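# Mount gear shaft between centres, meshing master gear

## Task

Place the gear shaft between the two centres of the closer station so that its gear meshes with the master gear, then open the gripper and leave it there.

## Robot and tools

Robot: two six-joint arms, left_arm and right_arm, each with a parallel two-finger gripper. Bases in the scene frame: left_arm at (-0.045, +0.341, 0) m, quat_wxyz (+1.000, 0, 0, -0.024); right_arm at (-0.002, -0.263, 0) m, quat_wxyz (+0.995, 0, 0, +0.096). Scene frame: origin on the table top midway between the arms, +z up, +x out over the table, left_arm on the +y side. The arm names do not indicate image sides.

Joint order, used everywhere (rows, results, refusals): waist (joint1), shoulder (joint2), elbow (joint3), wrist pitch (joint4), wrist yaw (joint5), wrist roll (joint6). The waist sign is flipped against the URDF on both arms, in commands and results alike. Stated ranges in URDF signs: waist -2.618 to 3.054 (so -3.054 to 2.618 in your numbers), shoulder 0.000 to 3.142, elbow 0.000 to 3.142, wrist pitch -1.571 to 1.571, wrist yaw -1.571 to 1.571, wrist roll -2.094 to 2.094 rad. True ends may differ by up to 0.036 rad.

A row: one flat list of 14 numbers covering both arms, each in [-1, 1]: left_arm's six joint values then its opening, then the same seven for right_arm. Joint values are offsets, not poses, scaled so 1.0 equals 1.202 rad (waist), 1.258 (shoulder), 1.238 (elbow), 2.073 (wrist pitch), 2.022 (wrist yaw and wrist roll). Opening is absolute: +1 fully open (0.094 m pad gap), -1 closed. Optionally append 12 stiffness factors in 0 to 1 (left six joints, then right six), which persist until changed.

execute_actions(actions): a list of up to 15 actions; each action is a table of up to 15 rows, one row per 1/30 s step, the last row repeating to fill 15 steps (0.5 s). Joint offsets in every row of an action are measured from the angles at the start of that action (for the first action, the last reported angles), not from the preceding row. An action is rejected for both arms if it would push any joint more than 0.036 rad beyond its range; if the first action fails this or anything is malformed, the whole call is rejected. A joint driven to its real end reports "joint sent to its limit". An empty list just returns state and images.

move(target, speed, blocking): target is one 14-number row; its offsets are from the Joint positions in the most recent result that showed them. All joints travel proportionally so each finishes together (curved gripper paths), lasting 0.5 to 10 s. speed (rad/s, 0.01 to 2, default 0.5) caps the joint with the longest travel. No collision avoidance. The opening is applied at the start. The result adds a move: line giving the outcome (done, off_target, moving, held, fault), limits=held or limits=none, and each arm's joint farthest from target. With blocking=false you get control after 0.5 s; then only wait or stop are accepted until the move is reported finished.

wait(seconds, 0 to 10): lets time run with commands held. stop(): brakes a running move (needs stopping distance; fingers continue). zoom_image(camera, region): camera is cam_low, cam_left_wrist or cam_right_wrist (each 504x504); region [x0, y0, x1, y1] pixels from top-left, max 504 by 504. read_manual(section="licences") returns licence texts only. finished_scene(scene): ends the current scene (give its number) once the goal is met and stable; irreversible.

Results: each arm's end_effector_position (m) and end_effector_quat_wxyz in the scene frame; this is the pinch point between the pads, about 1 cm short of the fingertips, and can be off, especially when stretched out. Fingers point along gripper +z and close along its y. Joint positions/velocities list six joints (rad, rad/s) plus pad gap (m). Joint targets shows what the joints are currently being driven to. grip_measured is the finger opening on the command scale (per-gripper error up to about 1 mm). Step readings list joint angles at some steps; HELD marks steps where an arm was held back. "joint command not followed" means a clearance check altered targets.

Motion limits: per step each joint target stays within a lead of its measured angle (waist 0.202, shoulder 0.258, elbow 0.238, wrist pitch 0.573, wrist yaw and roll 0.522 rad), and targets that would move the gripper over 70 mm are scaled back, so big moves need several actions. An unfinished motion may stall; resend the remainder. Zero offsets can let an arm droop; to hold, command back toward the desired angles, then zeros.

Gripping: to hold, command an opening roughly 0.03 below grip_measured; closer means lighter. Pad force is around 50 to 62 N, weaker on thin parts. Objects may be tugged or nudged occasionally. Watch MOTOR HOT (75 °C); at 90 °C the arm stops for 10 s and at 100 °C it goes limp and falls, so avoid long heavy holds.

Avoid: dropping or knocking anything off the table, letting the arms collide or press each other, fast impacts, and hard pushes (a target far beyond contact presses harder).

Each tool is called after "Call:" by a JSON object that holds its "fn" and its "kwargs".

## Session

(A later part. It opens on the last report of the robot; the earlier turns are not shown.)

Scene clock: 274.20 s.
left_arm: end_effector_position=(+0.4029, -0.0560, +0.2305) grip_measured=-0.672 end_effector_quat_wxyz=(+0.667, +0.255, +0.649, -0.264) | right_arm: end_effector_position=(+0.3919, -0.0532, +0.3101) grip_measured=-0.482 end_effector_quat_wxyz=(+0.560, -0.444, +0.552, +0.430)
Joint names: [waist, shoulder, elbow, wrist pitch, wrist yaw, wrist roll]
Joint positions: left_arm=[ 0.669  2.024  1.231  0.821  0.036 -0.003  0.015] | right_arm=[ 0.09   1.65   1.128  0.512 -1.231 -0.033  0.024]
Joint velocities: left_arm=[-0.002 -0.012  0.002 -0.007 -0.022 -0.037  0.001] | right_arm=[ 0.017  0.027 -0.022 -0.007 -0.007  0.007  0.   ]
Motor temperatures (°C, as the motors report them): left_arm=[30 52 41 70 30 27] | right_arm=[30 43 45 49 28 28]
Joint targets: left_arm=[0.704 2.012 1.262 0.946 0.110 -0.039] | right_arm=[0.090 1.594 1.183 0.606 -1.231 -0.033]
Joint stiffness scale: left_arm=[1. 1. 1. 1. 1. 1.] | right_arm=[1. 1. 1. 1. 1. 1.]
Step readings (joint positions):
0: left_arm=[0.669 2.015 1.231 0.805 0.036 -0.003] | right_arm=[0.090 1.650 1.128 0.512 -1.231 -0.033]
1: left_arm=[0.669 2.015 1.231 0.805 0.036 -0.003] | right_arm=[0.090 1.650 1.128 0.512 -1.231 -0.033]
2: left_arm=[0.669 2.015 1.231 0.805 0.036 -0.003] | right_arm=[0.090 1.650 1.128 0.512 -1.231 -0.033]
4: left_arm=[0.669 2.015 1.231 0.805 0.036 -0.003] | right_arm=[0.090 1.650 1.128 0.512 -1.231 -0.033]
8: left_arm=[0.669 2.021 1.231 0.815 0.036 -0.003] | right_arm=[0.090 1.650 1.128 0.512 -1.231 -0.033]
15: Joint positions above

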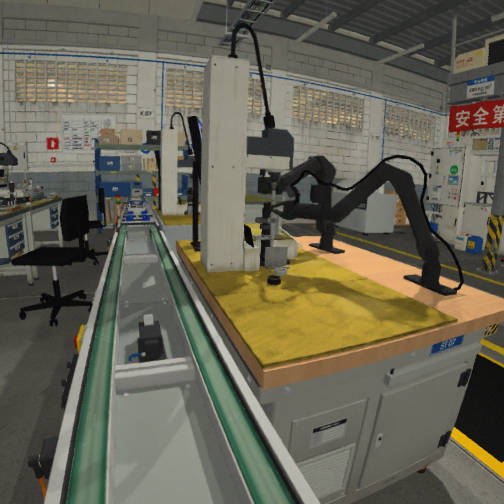

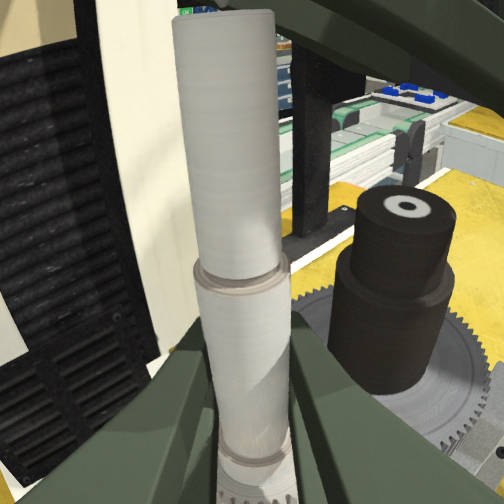

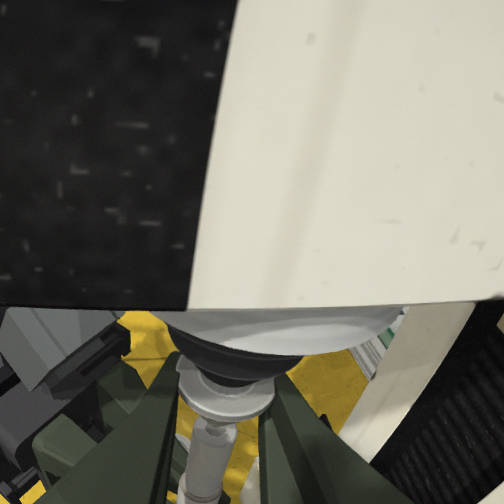

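Call:
{"fn": "execute_actions", "kwargs": {"actions": [[[0.029,-0.008,0.02,0.056,0.037,-0.018,-0.72,0,-0.04,0.04,0.045,0,0,-0.5],[0.029,-0.005,0.02,0.052,0.037,-0.018,-0.72,0,-0.036,0.035,0.045,0,0,-0.5],[0.029,-0.002,0.02,0.048,0.037,-0.018,-0.72,0,-0.032,0.03,0.045,0,0,-0.5],[0.029,0.001,0.02,0.048,0.037,-0.018,-0.72,0,-0.028,0.025,0.045,0,0,-0.5],[0.029,0.004,0.02,0.048,0.037,-0.018,-0.72,0,-0.024,0.02,0.045,0,0,-0.5],[0.029,0.004,0.02,0.048,0.037,-0.018,-0.72,0,-0.02,0.015,0.045,0,0,-0.5],[0.029,0.004,0.02,0.048,0.037,-0.018,-0.72,0,-0.02,0.01,0.045,0,0,-0.5]]]}}

Call:
{"fn": "zoom_image", "kwargs": {"camera": "cam_low", "region": [235, 165, 325, 255]}}

Call:
{"fn": "zoom_image", "kwargs": {"camera": "cam_right_wrist", "region": [150, 354, 300, 504]}}

Scene clock: 280.50 s.
left_arm: end_effector_position=(+0.4036, -0.0566, +0.2268) grip_measured=-0.672 end_effector_quat_wxyz=(+0.665, +0.255, +0.650, -0.264) | right_arm: end_effector_position=(+0.3919, -0.0530, +0.3094) grip_measured=-0.482 end_effector_quat_wxyz=(+0.559, -0.445, +0.552, +0.431)
Joint names: [waist, shoulder, elbow, wrist pitch, wrist yaw, wrist roll]
Joint positions: left_arm=[ 0.669  2.033  1.231  0.827  0.036 -0.004  0.015] | right_arm=[ 0.09   1.652  1.128  0.512 -1.233 -0.034  0.024]
Joint velocities: left_arm=[ 0.017 -0.002 -0.002  0.037 -0.051  0.066  0.   ] | right_arm=[ 0.007 -0.002  0.007 -0.037  0.037  0.051  0.001]
Motor temperatures (°C, as the motors report them): left_arm=[30 52 41 70 30 27] | right_arm=[30 44 45 49 28 28]
Joint targets: left_arm=[0.704 2.029 1.256 0.921 0.111 -0.040] | right_arm=[0.090 1.625 1.140 0.606 -1.231 -0.033]
Joint stiffness scale: left_arm=[1. 1. 1. 1. 1. 1.] | right_arm=[1. 1. 1. 1. 1. 1.]
Step readings (joint positions):
0: left_arm=[0.669 2.024 1.231 0.821 0.036 -0.003] | right_arm=[0.090 1.650 1.128 0.512 -1.231 -0.033]
1: left_arm=[0.669 2.024 1.231 0.821 0.036 -0.003] | right_arm=[0.090 1.650 1.128 0.512 -1.231 -0.033]
2: left_arm=[0.669 2.024 1.231 0.821 0.036 -0.004] | right_arm=[0.090 1.650 1.128 0.512 -1.231 -0.033]
4: left_arm=[0.669 2.025 1.231 0.821 0.036 -0.004] | right_arm=[0.090 1.650 1.128 0.512 -1.231 -0.033]
8: left_arm=[0.669 2.032 1.231 0.826 0.036 -0.004] | right_arm=[0.090 1.652 1.128 0.512 -1.233 -0.034]
15: Joint positions above

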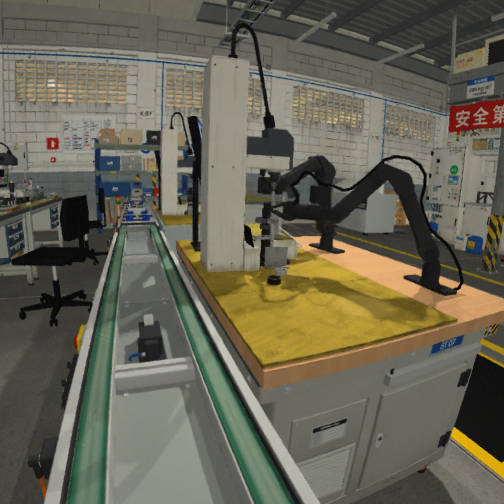

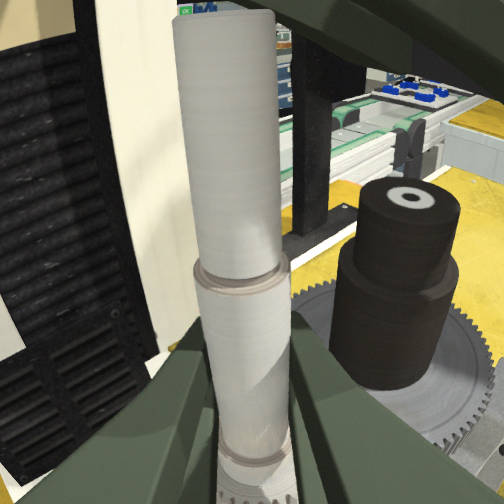

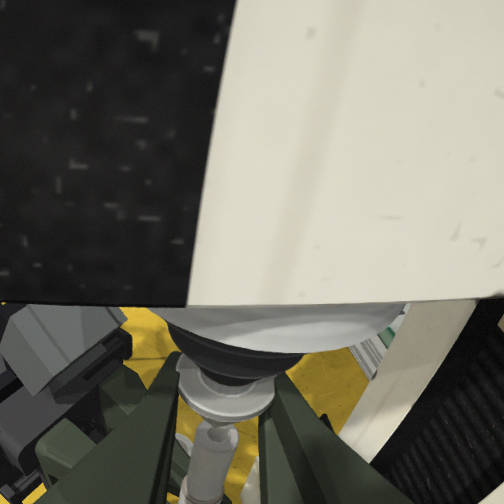

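Region (235, 165, 325, 255) of cam_low's 504x504 image, scaled by 5.600, with more detail than that image has.

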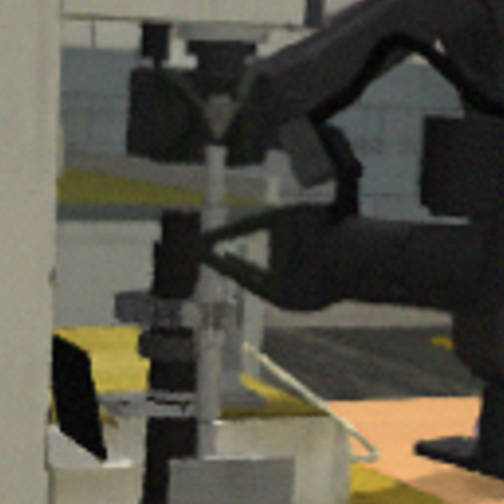

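Region (150, 354, 300, 504) of cam_right_wrist's 504x504 image, scaled by 3.360, with more detail than that image has.

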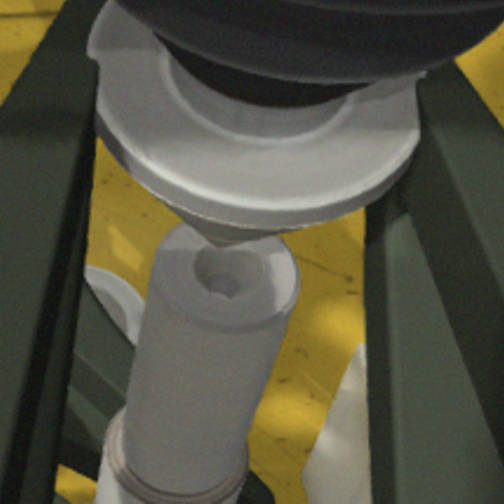

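Call:
{"fn": "execute_actions", "kwargs": {"actions": [[[0.029,-0.01,0.012,0.045,0.037,-0.018,-0.72,0,-0.02,0.008,0.045,0,0,-0.5],[0.029,-0.01,0.006,0.045,0.037,-0.018,-0.72,0,-0.019,0.005,0.045,0,0,-0.5],[0.029,-0.01,0,0.045,0.037,-0.018,-0.72,0,-0.018,0.002,0.045,0,0,-0.5],[0.029,-0.01,-0.004,0.045,0.037,-0.018,-0.72,0,-0.016,-0.001,0.045,0,0,-0.5],[0.029,-0.01,-0.008,0.045,0.037,-0.018,-0.72,0,-0.014,-0.004,0.045,0,0,-0.5],[0.029,-0.01,-0.008,0.045,0.037,-0.018,-0.72,0,-0.012,-0.007,0.045,0,0,-0.5]]]}}

Call:
{"fn": "zoom_image", "kwargs": {"camera": "cam_low", "region": [235, 165, 325, 255]}}

Call:
{"fn": "zoom_image", "kwargs": {"camera": "cam_right_wrist", "region": [150, 354, 300, 504]}}

Scene clock: 285.23 s.
left_arm: end_effector_position=(+0.4024, -0.0555, +0.2264) grip_measured=-0.672 end_effector_quat_wxyz=(+0.668, +0.254, +0.647, -0.265) | right_arm: end_effector_position=(+0.3919, -0.0531, +0.3011) grip_measured=-0.482 end_effector_quat_wxyz=(+0.557, -0.443, +0.555, +0.430)
Joint names: [waist, shoulder, elbow, wrist pitch, wrist yaw, wrist roll]
Joint positions: left_arm=[ 0.669  2.033  1.219  0.847  0.036 -0.005  0.015] | right_arm=[ 0.09   1.657  1.107  0.522 -1.229 -0.042  0.024]
Joint velocities: left_arm=[-0.002 -0.012  0.002 -0.066 -0.051  0.066 -0.   ] | right_arm=[-0.002 -0.012 -0.007 -0.007  0.095  0.022  0.   ]
Motor temperatures (°C, as the motors report them): left_arm=[30 51 41 69 30 27] | right_arm=[30 43 44 49 28 28]
Joint targets: left_arm=[0.704 2.020 1.221 0.920 0.111 -0.040] | right_arm=[0.090 1.637 1.119 0.606 -1.233 -0.034]
Joint stiffness scale: left_arm=[1. 1. 1. 1. 1. 1.] | right_arm=[1. 1. 1. 1. 1. 1.]
Step readings (joint positions):
0: left_arm=[0.669 2.033 1.231 0.827 0.036 -0.004] | right_arm=[0.090 1.652 1.128 0.512 -1.233 -0.034]
1: left_arm=[0.669 2.033 1.231 0.827 0.036 -0.004] | right_arm=[0.090 1.652 1.126 0.512 -1.233 -0.034]
2: left_arm=[0.669 2.033 1.231 0.827 0.036 -0.004] | right_arm=[0.090 1.652 1.125 0.512 -1.232 -0.034]
4: left_arm=[0.669 2.033 1.227 0.832 0.036 -0.004] | right_arm=[0.090 1.652 1.118 0.513 -1.229 -0.037]
8: left_arm=[0.669 2.033 1.219 0.847 0.036 -0.005] | right_arm=[0.090 1.657 1.108 0.520 -1.229 -0.042]
15: Joint positions above

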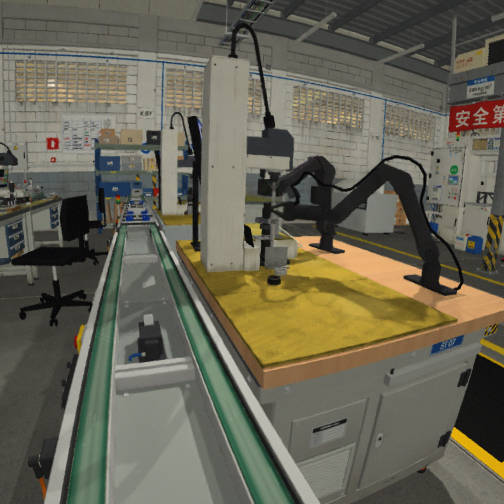

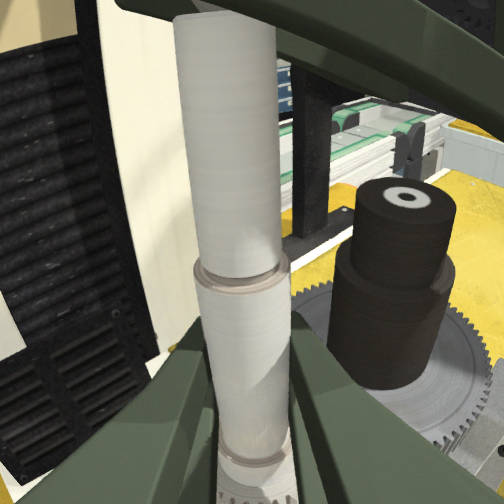

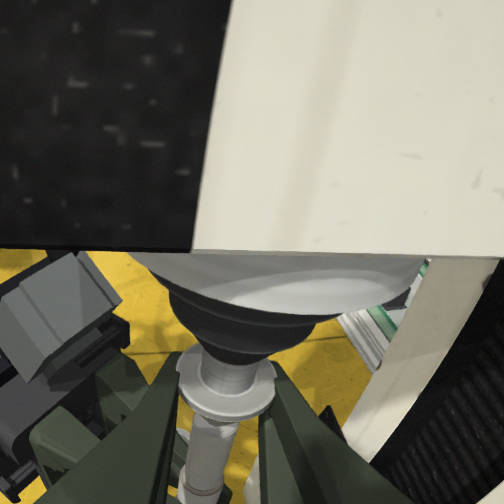

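Region (235, 165, 325, 255) of cam_low's 504x504 image, scaled by 5.600, with more detail than that image has.

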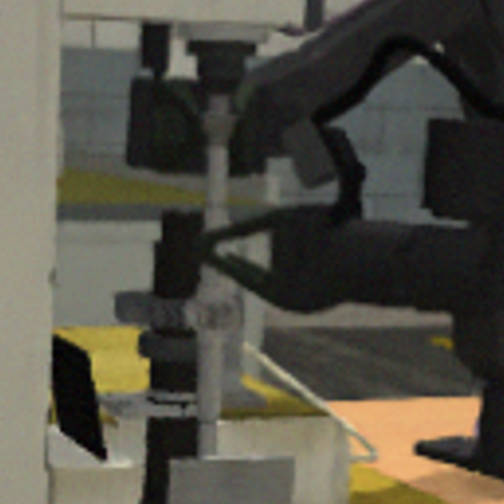

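Region (150, 354, 300, 504) of cam_right_wrist's 504x504 image, scaled by 3.360, with more detail than that image has.

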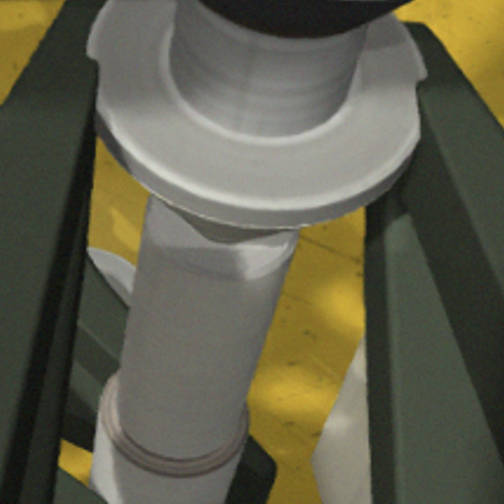

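Call:
{"fn": "execute_actions", "kwargs": {"actions": [[[0.029,-0.01,0.005,0.03,0.037,-0.018,-0.72,0,-0.012,0.006,0.035,0,0,-0.5],[0.029,-0.01,0.005,0.03,0.037,-0.018,-0.72,0,-0.008,0.003,0.025,0,0,-0.5],[0.029,-0.01,0.005,0.03,0.037,-0.018,-0.72,0,-0.004,0,0.015,0,0,-0.5],[0.029,-0.01,0.005,0.03,0.037,-0.018,-0.72,0,0,0,0.005,0,0,-0.5],[0.029,-0.01,0.005,0.03,0.037,-0.018,-0.72,0,0,0,0.005,0,0,-0.5],[0.029,-0.01,0.005,0.03,0.037,-0.018,-0.72,0,0,0,0.005,0,0,-0.47],[0.029,-0.01,0.005,0.03,0.037,-0.018,-0.72,0,0,0,0.005,0,0,-0.44],[0.029,-0.01,0.005,0.03,0.037,-0.018,-0.72,0,0,0,0.005,0,0,-0.4],[0.029,-0.01,0.005,0.03,0.037,-0.018,-0.72,0,0,0,0.005,0,0,-0.2]],[[0.029,-0.01,0.005,0.03,0.037,-0.018,-0.72,0.02,-0.03,-0.025,0.005,0,0,-0.2],[0.029,-0.01,0.005,0.03,0.037,-0.018,-0.72,0.04,-0.05,-0.045,0.005,0,0,-0.2],[0.029,-0.01,0.005,0.03,0.037,-0.018,-0.72,0.06,-0.07,-0.065,0.005,0,0,-0.2],[0.029,-0.01,0.005,0.03,0.037,-0.018,-0.72,0.08,-0.09,-0.085,0.005,0,0,-0.2],[0.029,-0.01,0.005,0.03,0.037,-0.018,-0.72,0.1,-0.11,-0.105,0.005,0,0,-0.2],[0.029,-0.01,0.005,0.03,0.037,-0.018,-0.72,0.12,-0.125,-0.12,0.005,0,0,-0.2],[0.029,-0.01,0.005,0.03,0.037,-0.018,-0.72,0.14,-0.14,-0.13,0.005,0,0,-0.2]],[[0.029,-0.01,0.005,0.03,0.037,-0.018,-0.72,0.1,-0.2,-0.12,-0.04,0,0,-0.2]],[[0.029,-0.01,0.005,0.03,0.037,-0.018,-0.72,0,-0.22,-0.12,-0.05,0.08,0,-0.2]]]}}

Scene clock: 299.37 s.
left_arm: end_effector_position=(+0.4024, -0.0555, +0.2264) grip_measured=-0.672 end_effector_quat_wxyz=(+0.668, +0.254, +0.647, -0.265) | right_arm: end_effector_position=(+0.2967, -0.1611, +0.3493) grip_measured=-0.202 end_effector_quat_wxyz=(+0.683, -0.346, +0.589, +0.257)
Joint names: [waist, shoulder, elbow, wrist pitch, wrist yaw, wrist roll]
Joint positions: left_arm=[ 0.669  2.033  1.219  0.847  0.036 -0.005  0.015] | right_arm=[ 0.388  0.959  0.69   0.411 -1.084 -0.045  0.038]
Joint velocities: left_arm=[-0.017 -0.002 -0.002  0.037 -0.066 -0.051 -0.001] | right_arm=[-0.007  0.002  0.007 -0.095  0.022 -0.007  0.   ]
Motor temperatures (°C, as the motors report them): left_arm=[30 51 40 66 30 28] | right_arm=[30 41 41 49 28 28]
Joint targets: left_arm=[0.704 2.020 1.225 0.909 0.111 -0.041] | right_arm=[0.387 0.963 0.680 0.383 -1.069 -0.045]
Joint stiffness scale: left_arm=[1. 1. 1. 1. 1. 1.] | right_arm=[1. 1. 1. 1. 1. 1.]
Step readings (joint positions; steps 1 to 15: 1st action; 16 to 30: 2nd action; 31 to 45: 3rd action; 46 to 60: 4th action):
0: left_arm=[0.669 2.033 1.219 0.847 0.036 -0.005] | right_arm=[0.090 1.657 1.107 0.522 -1.229 -0.042]
1: left_arm=[0.669 2.033 1.219 0.847 0.036 -0.005] | right_arm=[0.090 1.657 1.107 0.522 -1.229 -0.042]
2: left_arm=[0.669 2.033 1.219 0.847 0.036 -0.005] | right_arm=[0.090 1.658 1.107 0.521 -1.229 -0.043]
4: left_arm=[0.669 2.033 1.219 0.847 0.036 -0.005] | right_arm=[0.090 1.660 1.107 0.520 -1.231 -0.044]
8: left_arm=[0.669 2.033 1.219 0.847 0.036 -0.005] | right_arm=[0.090 1.660 1.107 0.519 -1.231 -0.045]
15: left_arm=[0.669 2.033 1.219 0.847 0.036 -0.005] | right_arm=[0.090 1.660 1.107 0.529 -1.231 -0.045]
16: left_arm=[0.669 2.033 1.219 0.847 0.036 -0.005] | right_arm=[0.091 1.658 1.105 0.530 -1.231 -0.045]
17: left_arm=[0.669 2.033 1.219 0.847 0.036 -0.005] | right_arm=[0.096 1.651 1.096 0.532 -1.231 -0.045]
19: left_arm=[0.669 2.033 1.219 0.847 0.036 -0.005] | right_arm=[0.124 1.617 1.057 0.533 -1.230 -0.045]
23: left_arm=[0.669 2.033 1.219 0.847 0.036 -0.005] | right_arm=[0.230 1.525 0.973 0.533 -1.231 -0.045]
30: left_arm=[0.669 2.033 1.219 0.847 0.036 -0.005] | right_arm=[0.264 1.497 0.966 0.543 -1.231 -0.045]
31: left_arm=[0.669 2.033 1.219 0.847 0.036 -0.005] | right_arm=[0.275 1.469 0.944 0.535 -1.222 -0.045]
32: left_arm=[0.669 2.033 1.219 0.847 0.036 -0.005] | right_arm=[0.303 1.412 0.893 0.513 -1.221 -0.045]
34: left_arm=[0.669 2.033 1.219 0.847 0.036 -0.005] | right_arm=[0.366 1.303 0.831 0.490 -1.227 -0.045]
38: left_arm=[0.669 2.033 1.219 0.847 0.036 -0.005] | right_arm=[0.387 1.240 0.828 0.496 -1.231 -0.045]
45: left_arm=[0.669 2.033 1.219 0.847 0.036 -0.005] | right_arm=[0.387 1.240 0.828 0.486 -1.231 -0.045]
46: left_arm=[0.669 2.033 1.219 0.847 0.036 -0.005] | right_arm=[0.387 1.211 0.807 0.476 -1.197 -0.045]
47: left_arm=[0.669 2.033 1.219 0.847 0.036 -0.005] | right_arm=[0.388 1.149 0.758 0.452 -1.164 -0.045]
49: left_arm=[0.669 2.033 1.219 0.847 0.036 -0.005] | right_arm=[0.388 1.024 0.694 0.423 -1.139 -0.045]
53: left_arm=[0.669 2.033 1.219 0.847 0.036 -0.005] | right_arm=[0.388 0.959 0.690 0.426 -1.110 -0.045]
60: Joint positions above

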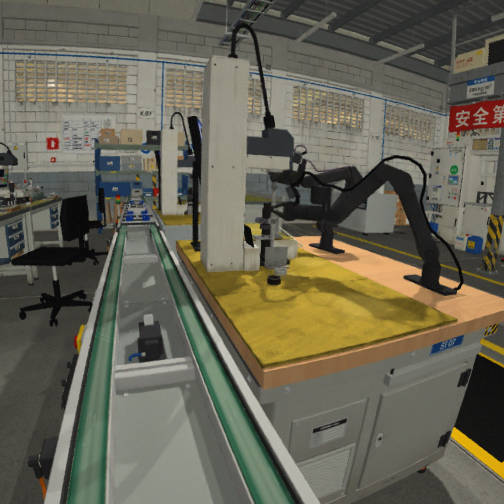

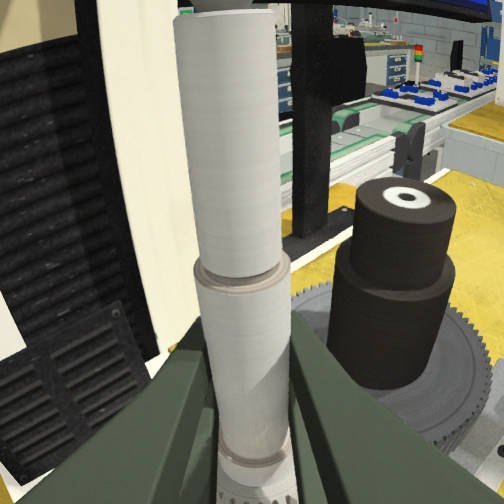

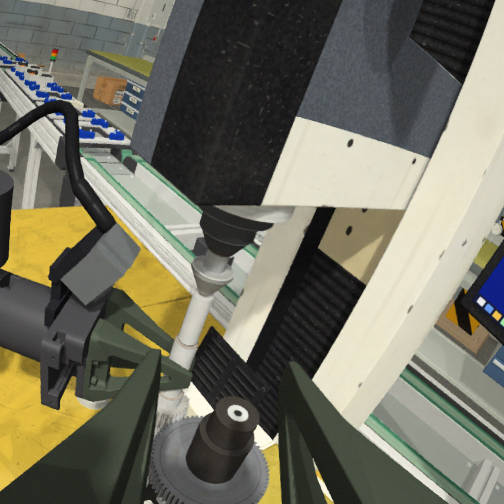

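Call:
{"fn": "execute_actions", "kwargs": {"actions": [[[0.029,-0.01,0.005,0.03,0.037,-0.018,-0.72,-0.15,-0.22,-0.14,-0.09,0.17,0,0.3]],[[0.029,-0.01,0.005,0.03,0.037,-0.018,-0.72,-0.2,-0.2,-0.14,-0.09,0.18,0,1]],[[0.029,-0.01,0.005,0.03,0.037,-0.018,-0.72,-0.22,-0.12,-0.14,-0.09,0.18,0,1]]]}}

Scene clock: 309.87 s.
left_arm: end_effector_position=(+0.4024, -0.0555, +0.2264) grip_measured=-0.672 end_effector_quat_wxyz=(+0.668, +0.254, +0.647, -0.265) | right_arm: end_effector_position=(+0.2263, -0.1309, +0.1827) grip_measured=+1.000 end_effector_quat_wxyz=(+0.615, -0.219, +0.740, +0.163)
Joint names: [waist, shoulder, elbow, wrist pitch, wrist yaw, wrist roll]
Joint positions: left_arm=[ 0.669  2.033  1.219  0.847  0.036 -0.005  0.015] | right_arm=[-0.282  0.317  0.192 -0.067 -0.071 -0.043  0.094]
Joint velocities: left_arm=[-0.002  0.017 -0.022 -0.022 -0.051 -0.066 -0.   ] | right_arm=[ 0.012  0.012 -0.007  0.007  0.081 -0.007  0.   ]
Motor temperatures (°C, as the motors report them): left_arm=[30 52 39 64 30 28] | right_arm=[30 37 40 47 28 28]
Joint targets: left_arm=[0.704 2.020 1.225 0.909 0.111 -0.041] | right_arm=[-0.289 0.296 0.193 -0.091 -0.052 -0.044]
Joint stiffness scale: left_arm=[1. 1. 1. 1. 1. 1.] | right_arm=[1. 1. 1. 1. 1. 1.]
Step readings (joint positions; steps 1 to 15: 1st action; 16 to 30: 2nd action; 31 to 45: 3rd action):
0: left_arm=[0.669 2.033 1.219 0.847 0.036 -0.005] | right_arm=[0.388 0.959 0.690 0.408 -1.077 -0.045]
1: left_arm=[0.669 2.033 1.219 0.847 0.036 -0.005] | right_arm=[0.362 0.928 0.668 0.393 -1.010 -0.044]
2: left_arm=[0.669 2.033 1.219 0.847 0.036 -0.005] | right_arm=[0.309 0.861 0.617 0.362 -0.945 -0.044]
4: left_arm=[0.669 2.033 1.219 0.847 0.036 -0.005] | right_arm=[0.229 0.733 0.541 0.309 -0.889 -0.044]
8: left_arm=[0.669 2.033 1.219 0.847 0.036 -0.005] | right_arm=[0.211 0.687 0.529 0.282 -0.812 -0.044]
15: left_arm=[0.669 2.033 1.219 0.847 0.036 -0.005] | right_arm=[0.211 0.687 0.529 0.255 -0.760 -0.044]
16: left_arm=[0.669 2.033 1.219 0.847 0.036 -0.005] | right_arm=[0.178 0.656 0.508 0.245 -0.689 -0.043]
17: left_arm=[0.669 2.033 1.219 0.847 0.036 -0.005] | right_arm=[0.112 0.587 0.461 0.219 -0.622 -0.043]
19: left_arm=[0.669 2.033 1.219 0.847 0.036 -0.005] | right_arm=[0.004 0.473 0.388 0.166 -0.557 -0.044]
23: left_arm=[0.669 2.033 1.219 0.847 0.036 -0.005] | right_arm=[-0.024 0.446 0.366 0.113 -0.470 -0.044]
30: left_arm=[0.669 2.033 1.219 0.847 0.036 -0.005] | right_arm=[-0.024 0.446 0.366 0.096 -0.416 -0.044]
31: left_arm=[0.669 2.033 1.219 0.847 0.036 -0.005] | right_arm=[-0.054 0.430 0.349 0.093 -0.358 -0.043]
32: left_arm=[0.669 2.033 1.219 0.847 0.036 -0.005] | right_arm=[-0.116 0.388 0.314 0.082 -0.296 -0.043]
34: left_arm=[0.669 2.033 1.219 0.847 0.036 -0.005] | right_arm=[-0.235 0.325 0.242 0.032 -0.216 -0.043]
38: left_arm=[0.669 2.033 1.219 0.847 0.036 -0.005] | right_arm=[-0.282 0.317 0.192 -0.056 -0.127 -0.043]
45: Joint positions above

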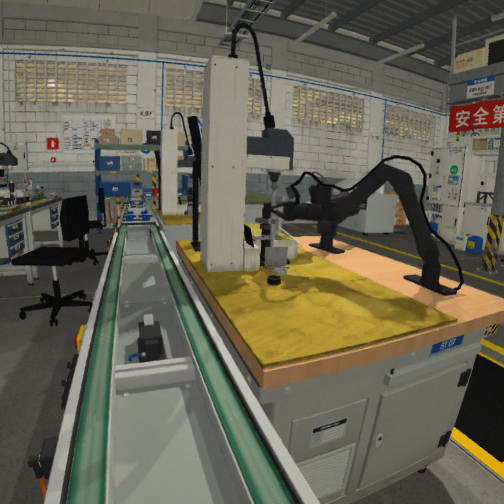

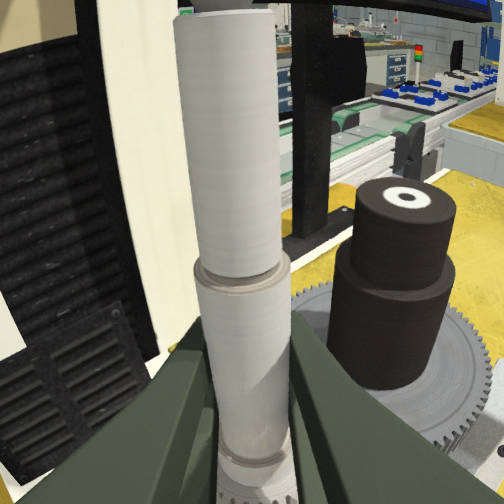

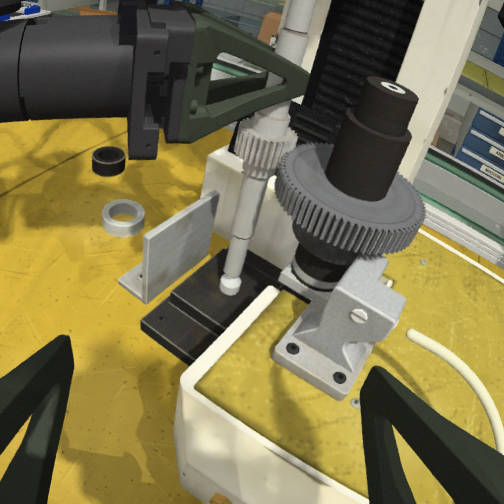

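Call:
{"fn": "zoom_image", "kwargs": {"camera": "cam_right_wrist", "region": [195, 230, 275, 310]}}

Call:
{"fn": "zoom_image", "kwargs": {"camera": "cam_right_wrist", "region": [220, 100, 340, 220]}}

Region (195, 230, 275, 310) of cam_right_wrist's 504x504 image, scaled by 6.300, with more detail than that image has.

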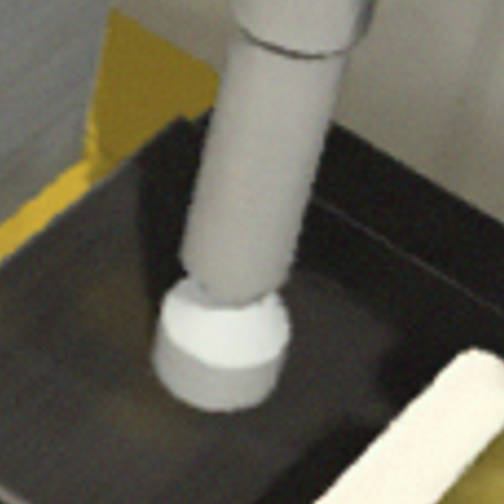

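Region (220, 100, 340, 220) of cam_right_wrist's 504x504 image, scaled by 4.200, with more detail than that image has.

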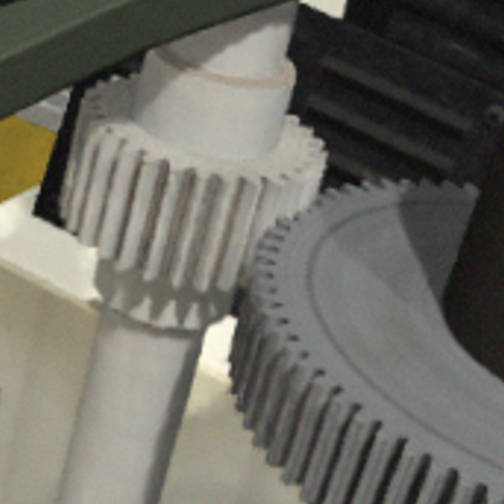

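Call:
{"fn": "execute_actions", "kwargs": {"actions": [[[0.029,-0.01,0.005,0.03,0.04,-0.025,-0.72,0,0,0,0,0,0,1],[0.029,-0.01,0.005,0.03,0.042,-0.032,-0.72,0,0,0,0,0,0,1],[0.029,-0.01,0.005,0.03,0.044,-0.039,-0.72,0,0,0,0,0,0,1],[0.029,-0.01,0.005,0.03,0.046,-0.046,-0.72,0,0,0,0,0,0,1],[0.029,-0.01,0.005,0.03,0.048,-0.053,-0.72,0,0,0,0,0,0,1]]]}}

Call:
{"fn": "zoom_image", "kwargs": {"camera": "cam_right_wrist", "region": [185, 230, 265, 310]}}

Scene clock: 317.10 s.
left_arm: end_effector_position=(+0.4018, -0.0561, +0.2264) grip_measured=-0.672 end_effector_quat_wxyz=(+0.664, +0.247, +0.650, -0.275) | right_arm: end_effector_position=(+0.2269, -0.1319, +0.1827) grip_measured=+1.000 end_effector_quat_wxyz=(+0.616, -0.217, +0.740, +0.160)
Joint names: [waist, shoulder, elbow, wrist pitch, wrist yaw, wrist roll]
Joint positions: left_arm=[ 0.669  2.033  1.219  0.847  0.04  -0.031  0.015] | right_arm=[-0.282  0.317  0.192 -0.067 -0.065 -0.043  0.094]
Joint velocities: left_arm=[ 0.012  0.002 -0.022 -0.007  0.037 -0.037  0.001] | right_arm=[ 0.007  0.002 -0.017  0.051 -0.037  0.081  0.001]
Motor temperatures (°C, as the motors report them): left_arm=[30 52 39 64 31 28] | right_arm=[30 36 40 47 28 28]
Joint targets: left_arm=[0.704 2.020 1.225 0.909 0.133 -0.112] | right_arm=[-0.282 0.317 0.192 -0.067 -0.071 -0.043]
Joint stiffness scale: left_arm=[1. 1. 1. 1. 1. 1.] | right_arm=[1. 1. 1. 1. 1. 1.]
Step readings (joint positions):
0: left_arm=[0.669 2.033 1.219 0.847 0.036 -0.005] | right_arm=[-0.282 0.317 0.192 -0.067 -0.058 -0.043]
1: left_arm=[0.669 2.033 1.219 0.847 0.036 -0.006] | right_arm=[-0.282 0.317 0.192 -0.067 -0.059 -0.043]
2: left_arm=[0.669 2.033 1.219 0.847 0.036 -0.009] | right_arm=[-0.282 0.317 0.192 -0.067 -0.060 -0.043]
4: left_arm=[0.669 2.033 1.219 0.847 0.037 -0.017] | right_arm=[-0.282 0.317 0.192 -0.067 -0.062 -0.043]
8: left_arm=[0.669 2.033 1.219 0.847 0.040 -0.029] | right_arm=[-0.282 0.317 0.192 -0.067 -0.063 -0.043]
15: Joint positions above

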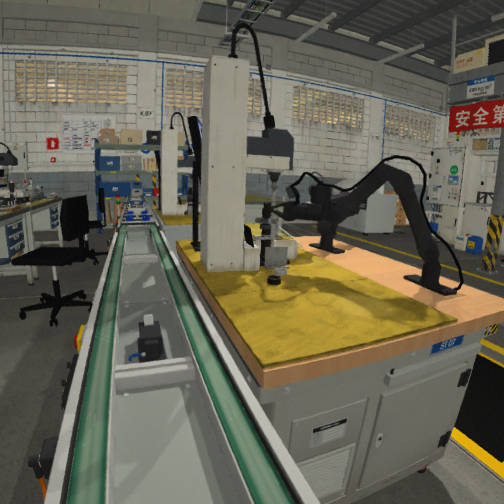

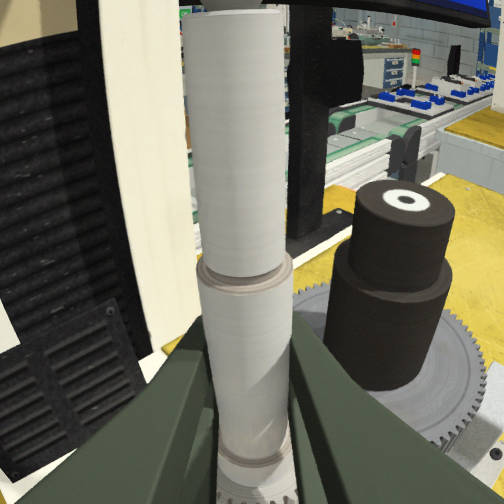

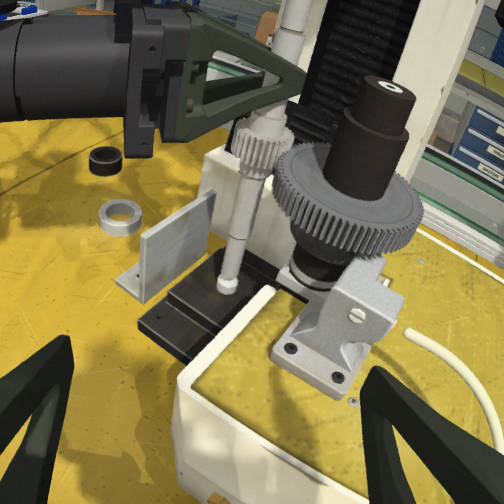

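Region (185, 230, 265, 310) of cam_right_wrist's 504x504 image, scaled by 6.300, with more detail than that image has.

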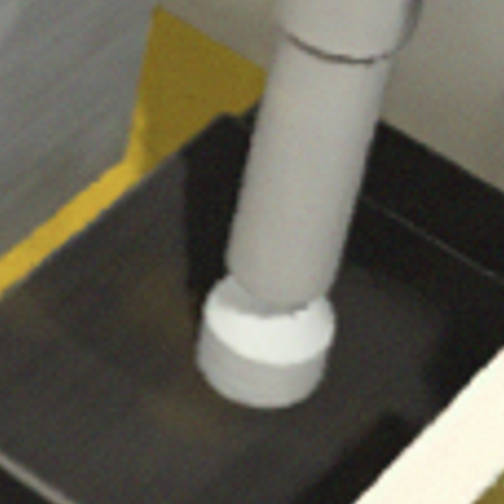

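Moving toward; continue mostly with yaw/waist.

Call:
{"fn": "execute_actions", "kwargs": {"actions": [[[0.033,-0.01,0.005,0.03,0.05,-0.042,-0.72,0,0,0,0,0,0,1],[0.036,-0.01,0.005,0.03,0.054,-0.044,-0.72,0,0,0,0,0,0,1],[0.039,-0.01,0.005,0.03,0.058,-0.046,-0.72,0,0,0,0,0,0,1],[0.042,-0.01,0.005,0.03,0.062,-0.048,-0.72,0,0,0,0,0,0,1]]]}}

Call:
{"fn": "zoom_image", "kwargs": {"camera": "cam_right_wrist", "region": [185, 230, 265, 310]}}

Scene clock: 320.47 s.
left_arm: end_effector_position=(+0.3912, -0.0648, +0.2033) grip_measured=-0.672 end_effector_quat_wxyz=(+0.627, +0.252, +0.671, -0.304) | right_arm: end_effector_position=(+0.2268, -0.1318, +0.1827) grip_measured=+1.000 end_effector_quat_wxyz=(+0.616, -0.217, +0.740, +0.160)
Joint names: [waist, shoulder, elbow, wrist pitch, wrist yaw, wrist roll]
Joint positions: left_arm=[ 0.678  2.044  1.2    0.816  0.086 -0.09   0.015] | right_arm=[-0.282  0.317  0.192 -0.067 -0.065 -0.043  0.094]
Joint velocities: left_arm=[ 0.007 -0.007  0.002  0.022  0.022  0.007 -0.   ] | right_arm=[-0.002  0.007 -0.012  0.007 -0.051  0.051  0.   ]
Motor temperatures (°C, as the motors report them): left_arm=[30 52 39 64 31 28] | right_arm=[30 35 40 47 28 28]
Joint targets: left_arm=[0.719 2.020 1.225 0.909 0.166 -0.129] | right_arm=[-0.282 0.317 0.192 -0.067 -0.065 -0.043]
Joint stiffness scale: left_arm=[1. 1. 1. 1. 1. 1.] | right_arm=[1. 1. 1. 1. 1. 1.]
Step readings (joint positions):
0: left_arm=[0.669 2.033 1.219 0.847 0.040 -0.031] | right_arm=[-0.282 0.317 0.192 -0.067 -0.065 -0.043]
1: left_arm=[0.669 2.033 1.219 0.847 0.041 -0.032] | right_arm=[-0.282 0.317 0.192 -0.067 -0.065 -0.043]
2: left_arm=[0.669 2.033 1.219 0.847 0.042 -0.033] | right_arm=[-0.282 0.317 0.192 -0.067 -0.065 -0.043]
4: left_arm=[0.669 2.033 1.219 0.847 0.046 -0.039] | right_arm=[-0.282 0.317 0.192 -0.067 -0.065 -0.043]
8: left_arm=[0.672 2.042 1.201 0.812 0.071 -0.071] | right_arm=[-0.282 0.317 0.192 -0.067 -0.065 -0.043]
15: Joint positions above

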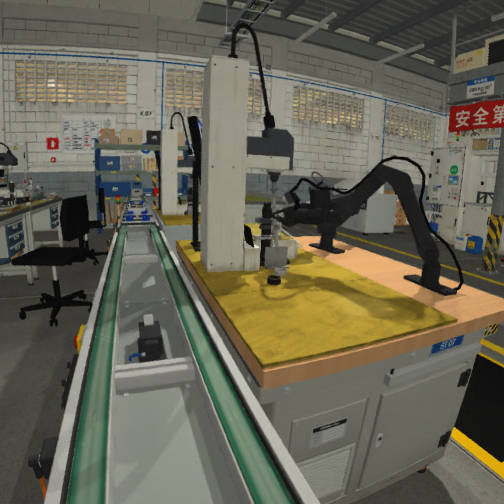

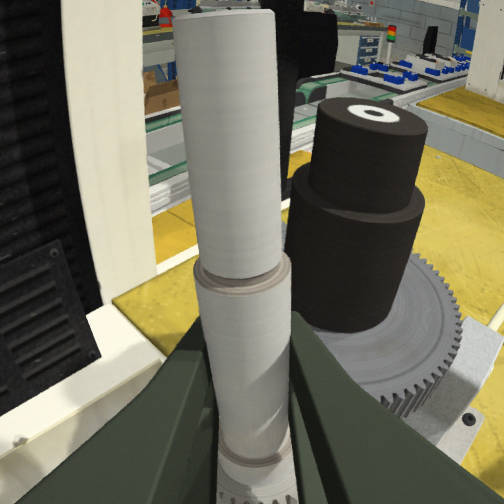

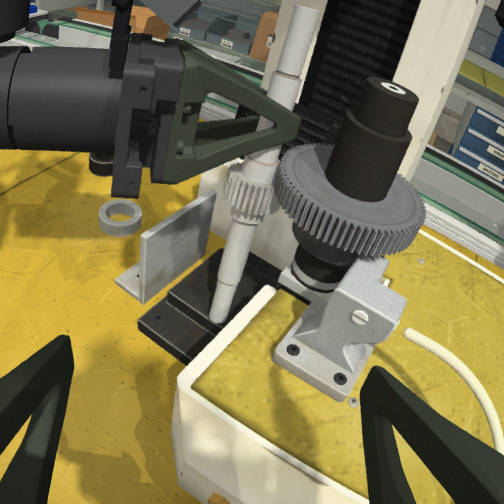

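Region (185, 230, 265, 310) of cam_right_wrist's 504x504 image, scaled by 6.300, with more detail than that image has.

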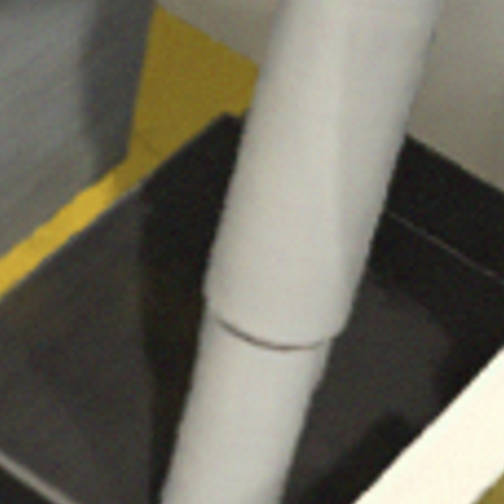

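Call:
{"fn": "execute_actions", "kwargs": {"actions": [[[0,-0.04,0.015,0.055,0,0,-0.72,0,0,0,0,0,0,1],[0,-0.055,0.005,0.062,0,0,-0.72,0,0,0,0,0,0,1],[0,-0.067,-0.008,0.068,0,0,-0.72,0,0,0,0,0,0,1],[0,-0.075,-0.022,0.074,-0.005,0,-0.72,0,0,0,0,0,0,1],[0,-0.083,-0.036,0.08,-0.005,0,-0.72,0,0,0,0,0,0,1],[0,-0.091,-0.05,0.085,-0.01,0,-0.72,0,0,0,0,0,0,1],[0,-0.099,-0.064,0.09,-0.01,0,-0.72,0,0,0,0,0,0,1],[0,-0.107,-0.078,0.095,-0.015,0,-0.72,0,0,0,0,0,0,1],[0,-0.115,-0.092,0.1,-0.015,0,-0.72,0,0,0,0,0,0,1],[0,-0.123,-0.106,0.105,-0.02,0,-0.72,0,0,0,0,0,0,1],[0,-0.131,-0.12,0.11,-0.02,0,-0.72,0,0,0,0,0,0,1]]]}}

Call:
{"fn": "wait", "kwargs": {"seconds": 0.4}}

Scene clock: 330.87 s.
left_arm: end_effector_position=(+0.3657, -0.0428, +0.1995) grip_measured=-0.672 end_effector_quat_wxyz=(+0.632, +0.251, +0.671, -0.295) | right_arm: end_effector_position=(+0.2268, -0.1318, +0.1827) grip_measured=+1.000 end_effector_quat_wxyz=(+0.616, -0.217, +0.740, +0.160)
Joint names: [waist, shoulder, elbow, wrist pitch, wrist yaw, wrist roll]
Joint positions: left_arm=[ 0.687  1.948  1.031  0.891  0.06  -0.077  0.015] | right_arm=[-0.282  0.317  0.192 -0.067 -0.065 -0.043  0.094]
Joint velocities: left_arm=[ 0.012 -0.012 -0.002  0.11  -0.095  0.007 -0.002] | right_arm=[-0.012 -0.017 -0.012 -0.007 -0.022  0.037  0.   ]
Motor temperatures (°C, as the motors report them): left_arm=[30 53 40 65 31 28] | right_arm=[30 34 40 47 28 28]
Joint targets: left_arm=[0.678 1.879 1.051 1.044 0.046 -0.090] | right_arm=[-0.282 0.317 0.192 -0.067 -0.065 -0.043]
Joint stiffness scale: left_arm=[1. 1. 1. 1. 1. 1.] | right_arm=[1. 1. 1. 1. 1. 1.]
Step readings (joint positions):
0: left_arm=[0.678 2.044 1.200 0.816 0.086 -0.093] | right_arm=[-0.282 0.317 0.192 -0.067 -0.065 -0.043]
1: left_arm=[0.677 2.044 1.200 0.816 0.082 -0.091] | right_arm=[-0.282 0.317 0.192 -0.067 -0.065 -0.043]
2: left_arm=[0.676 2.044 1.198 0.817 0.079 -0.091] | right_arm=[-0.282 0.317 0.192 -0.067 -0.065 -0.043]
4: left_arm=[0.675 2.033 1.182 0.825 0.077 -0.091] | right_arm=[-0.282 0.317 0.192 -0.067 -0.065 -0.043]
8: left_arm=[0.686 2.009 1.133 0.859 0.079 -0.071] | right_arm=[-0.282 0.317 0.192 -0.067 -0.065 -0.043]
15: Joint positions above

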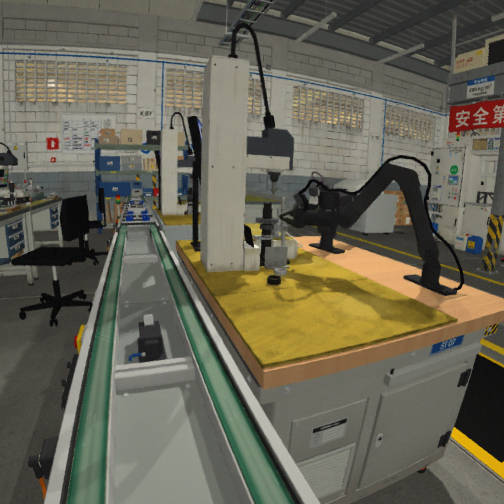

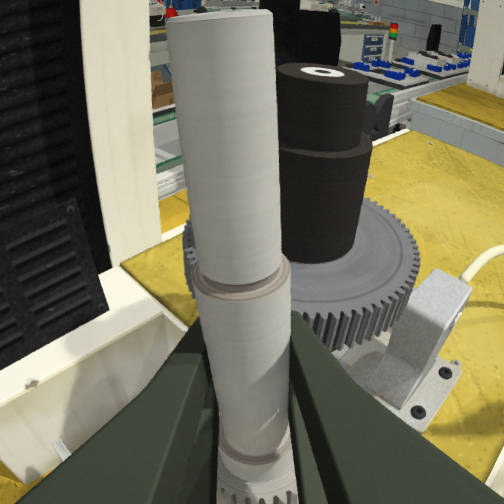

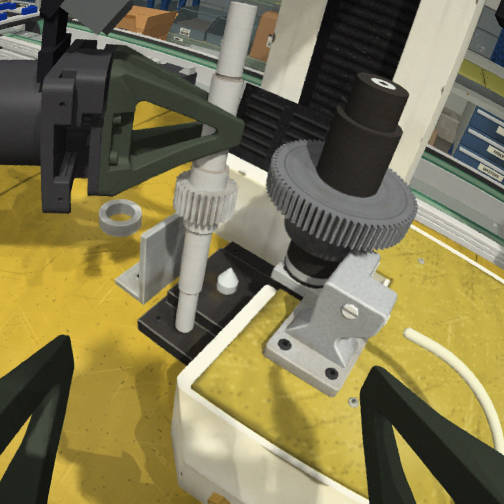

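Scene clock: 331.27 s.
left_arm: end_effector_position=(+0.3665, -0.0421, +0.2026) grip_measured=-0.672 end_effector_quat_wxyz=(+0.637, +0.247, +0.668, -0.295) | right_arm: end_effector_position=(+0.2268, -0.1318, +0.1827) grip_measured=+1.000 end_effector_quat_wxyz=(+0.616, -0.217, +0.740, +0.160)
Joint names: [waist, shoulder, elbow, wrist pitch, wrist yaw, wrist roll]
Joint positions: left_arm=[ 0.687  1.948  1.031  0.903  0.054 -0.079  0.015] | right_arm=[-0.282  0.317  0.192 -0.067 -0.065 -0.043  0.094]
Joint velocities: left_arm=[ 0.022 -0.012 -0.012  0.066  0.022  0.095 -0.   ] | right_arm=[ 0.002  0.007  0.002  0.037 -0.022  0.007 -0.001]
Motor temperatures (°C, as the motors report them): left_arm=[30 53 40 65 31 28] | right_arm=[30 34 40 47 28 28]
Joint targets: left_arm=[0.678 1.879 1.051 1.043 0.046 -0.090] | right_arm=[-0.282 0.317 0.192 -0.067 -0.065 -0.043]
Joint stiffness scale: left_arm=[1. 1. 1. 1. 1. 1.] | right_arm=[1. 1. 1. 1. 1. 1.]
wait: 0.40 s; no rest

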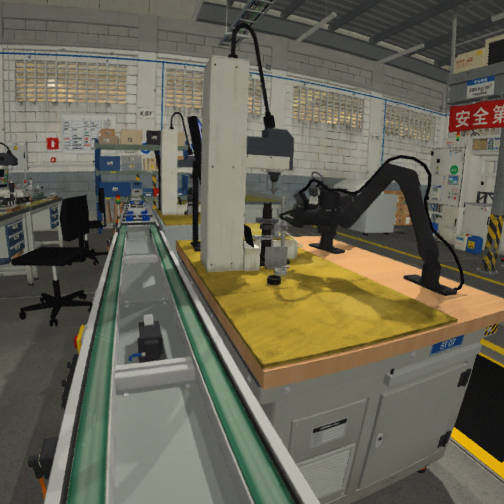

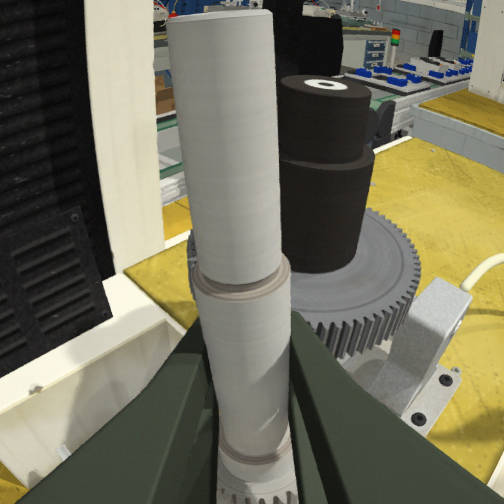

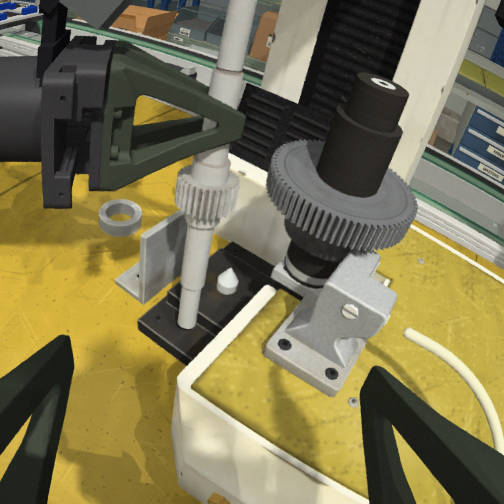

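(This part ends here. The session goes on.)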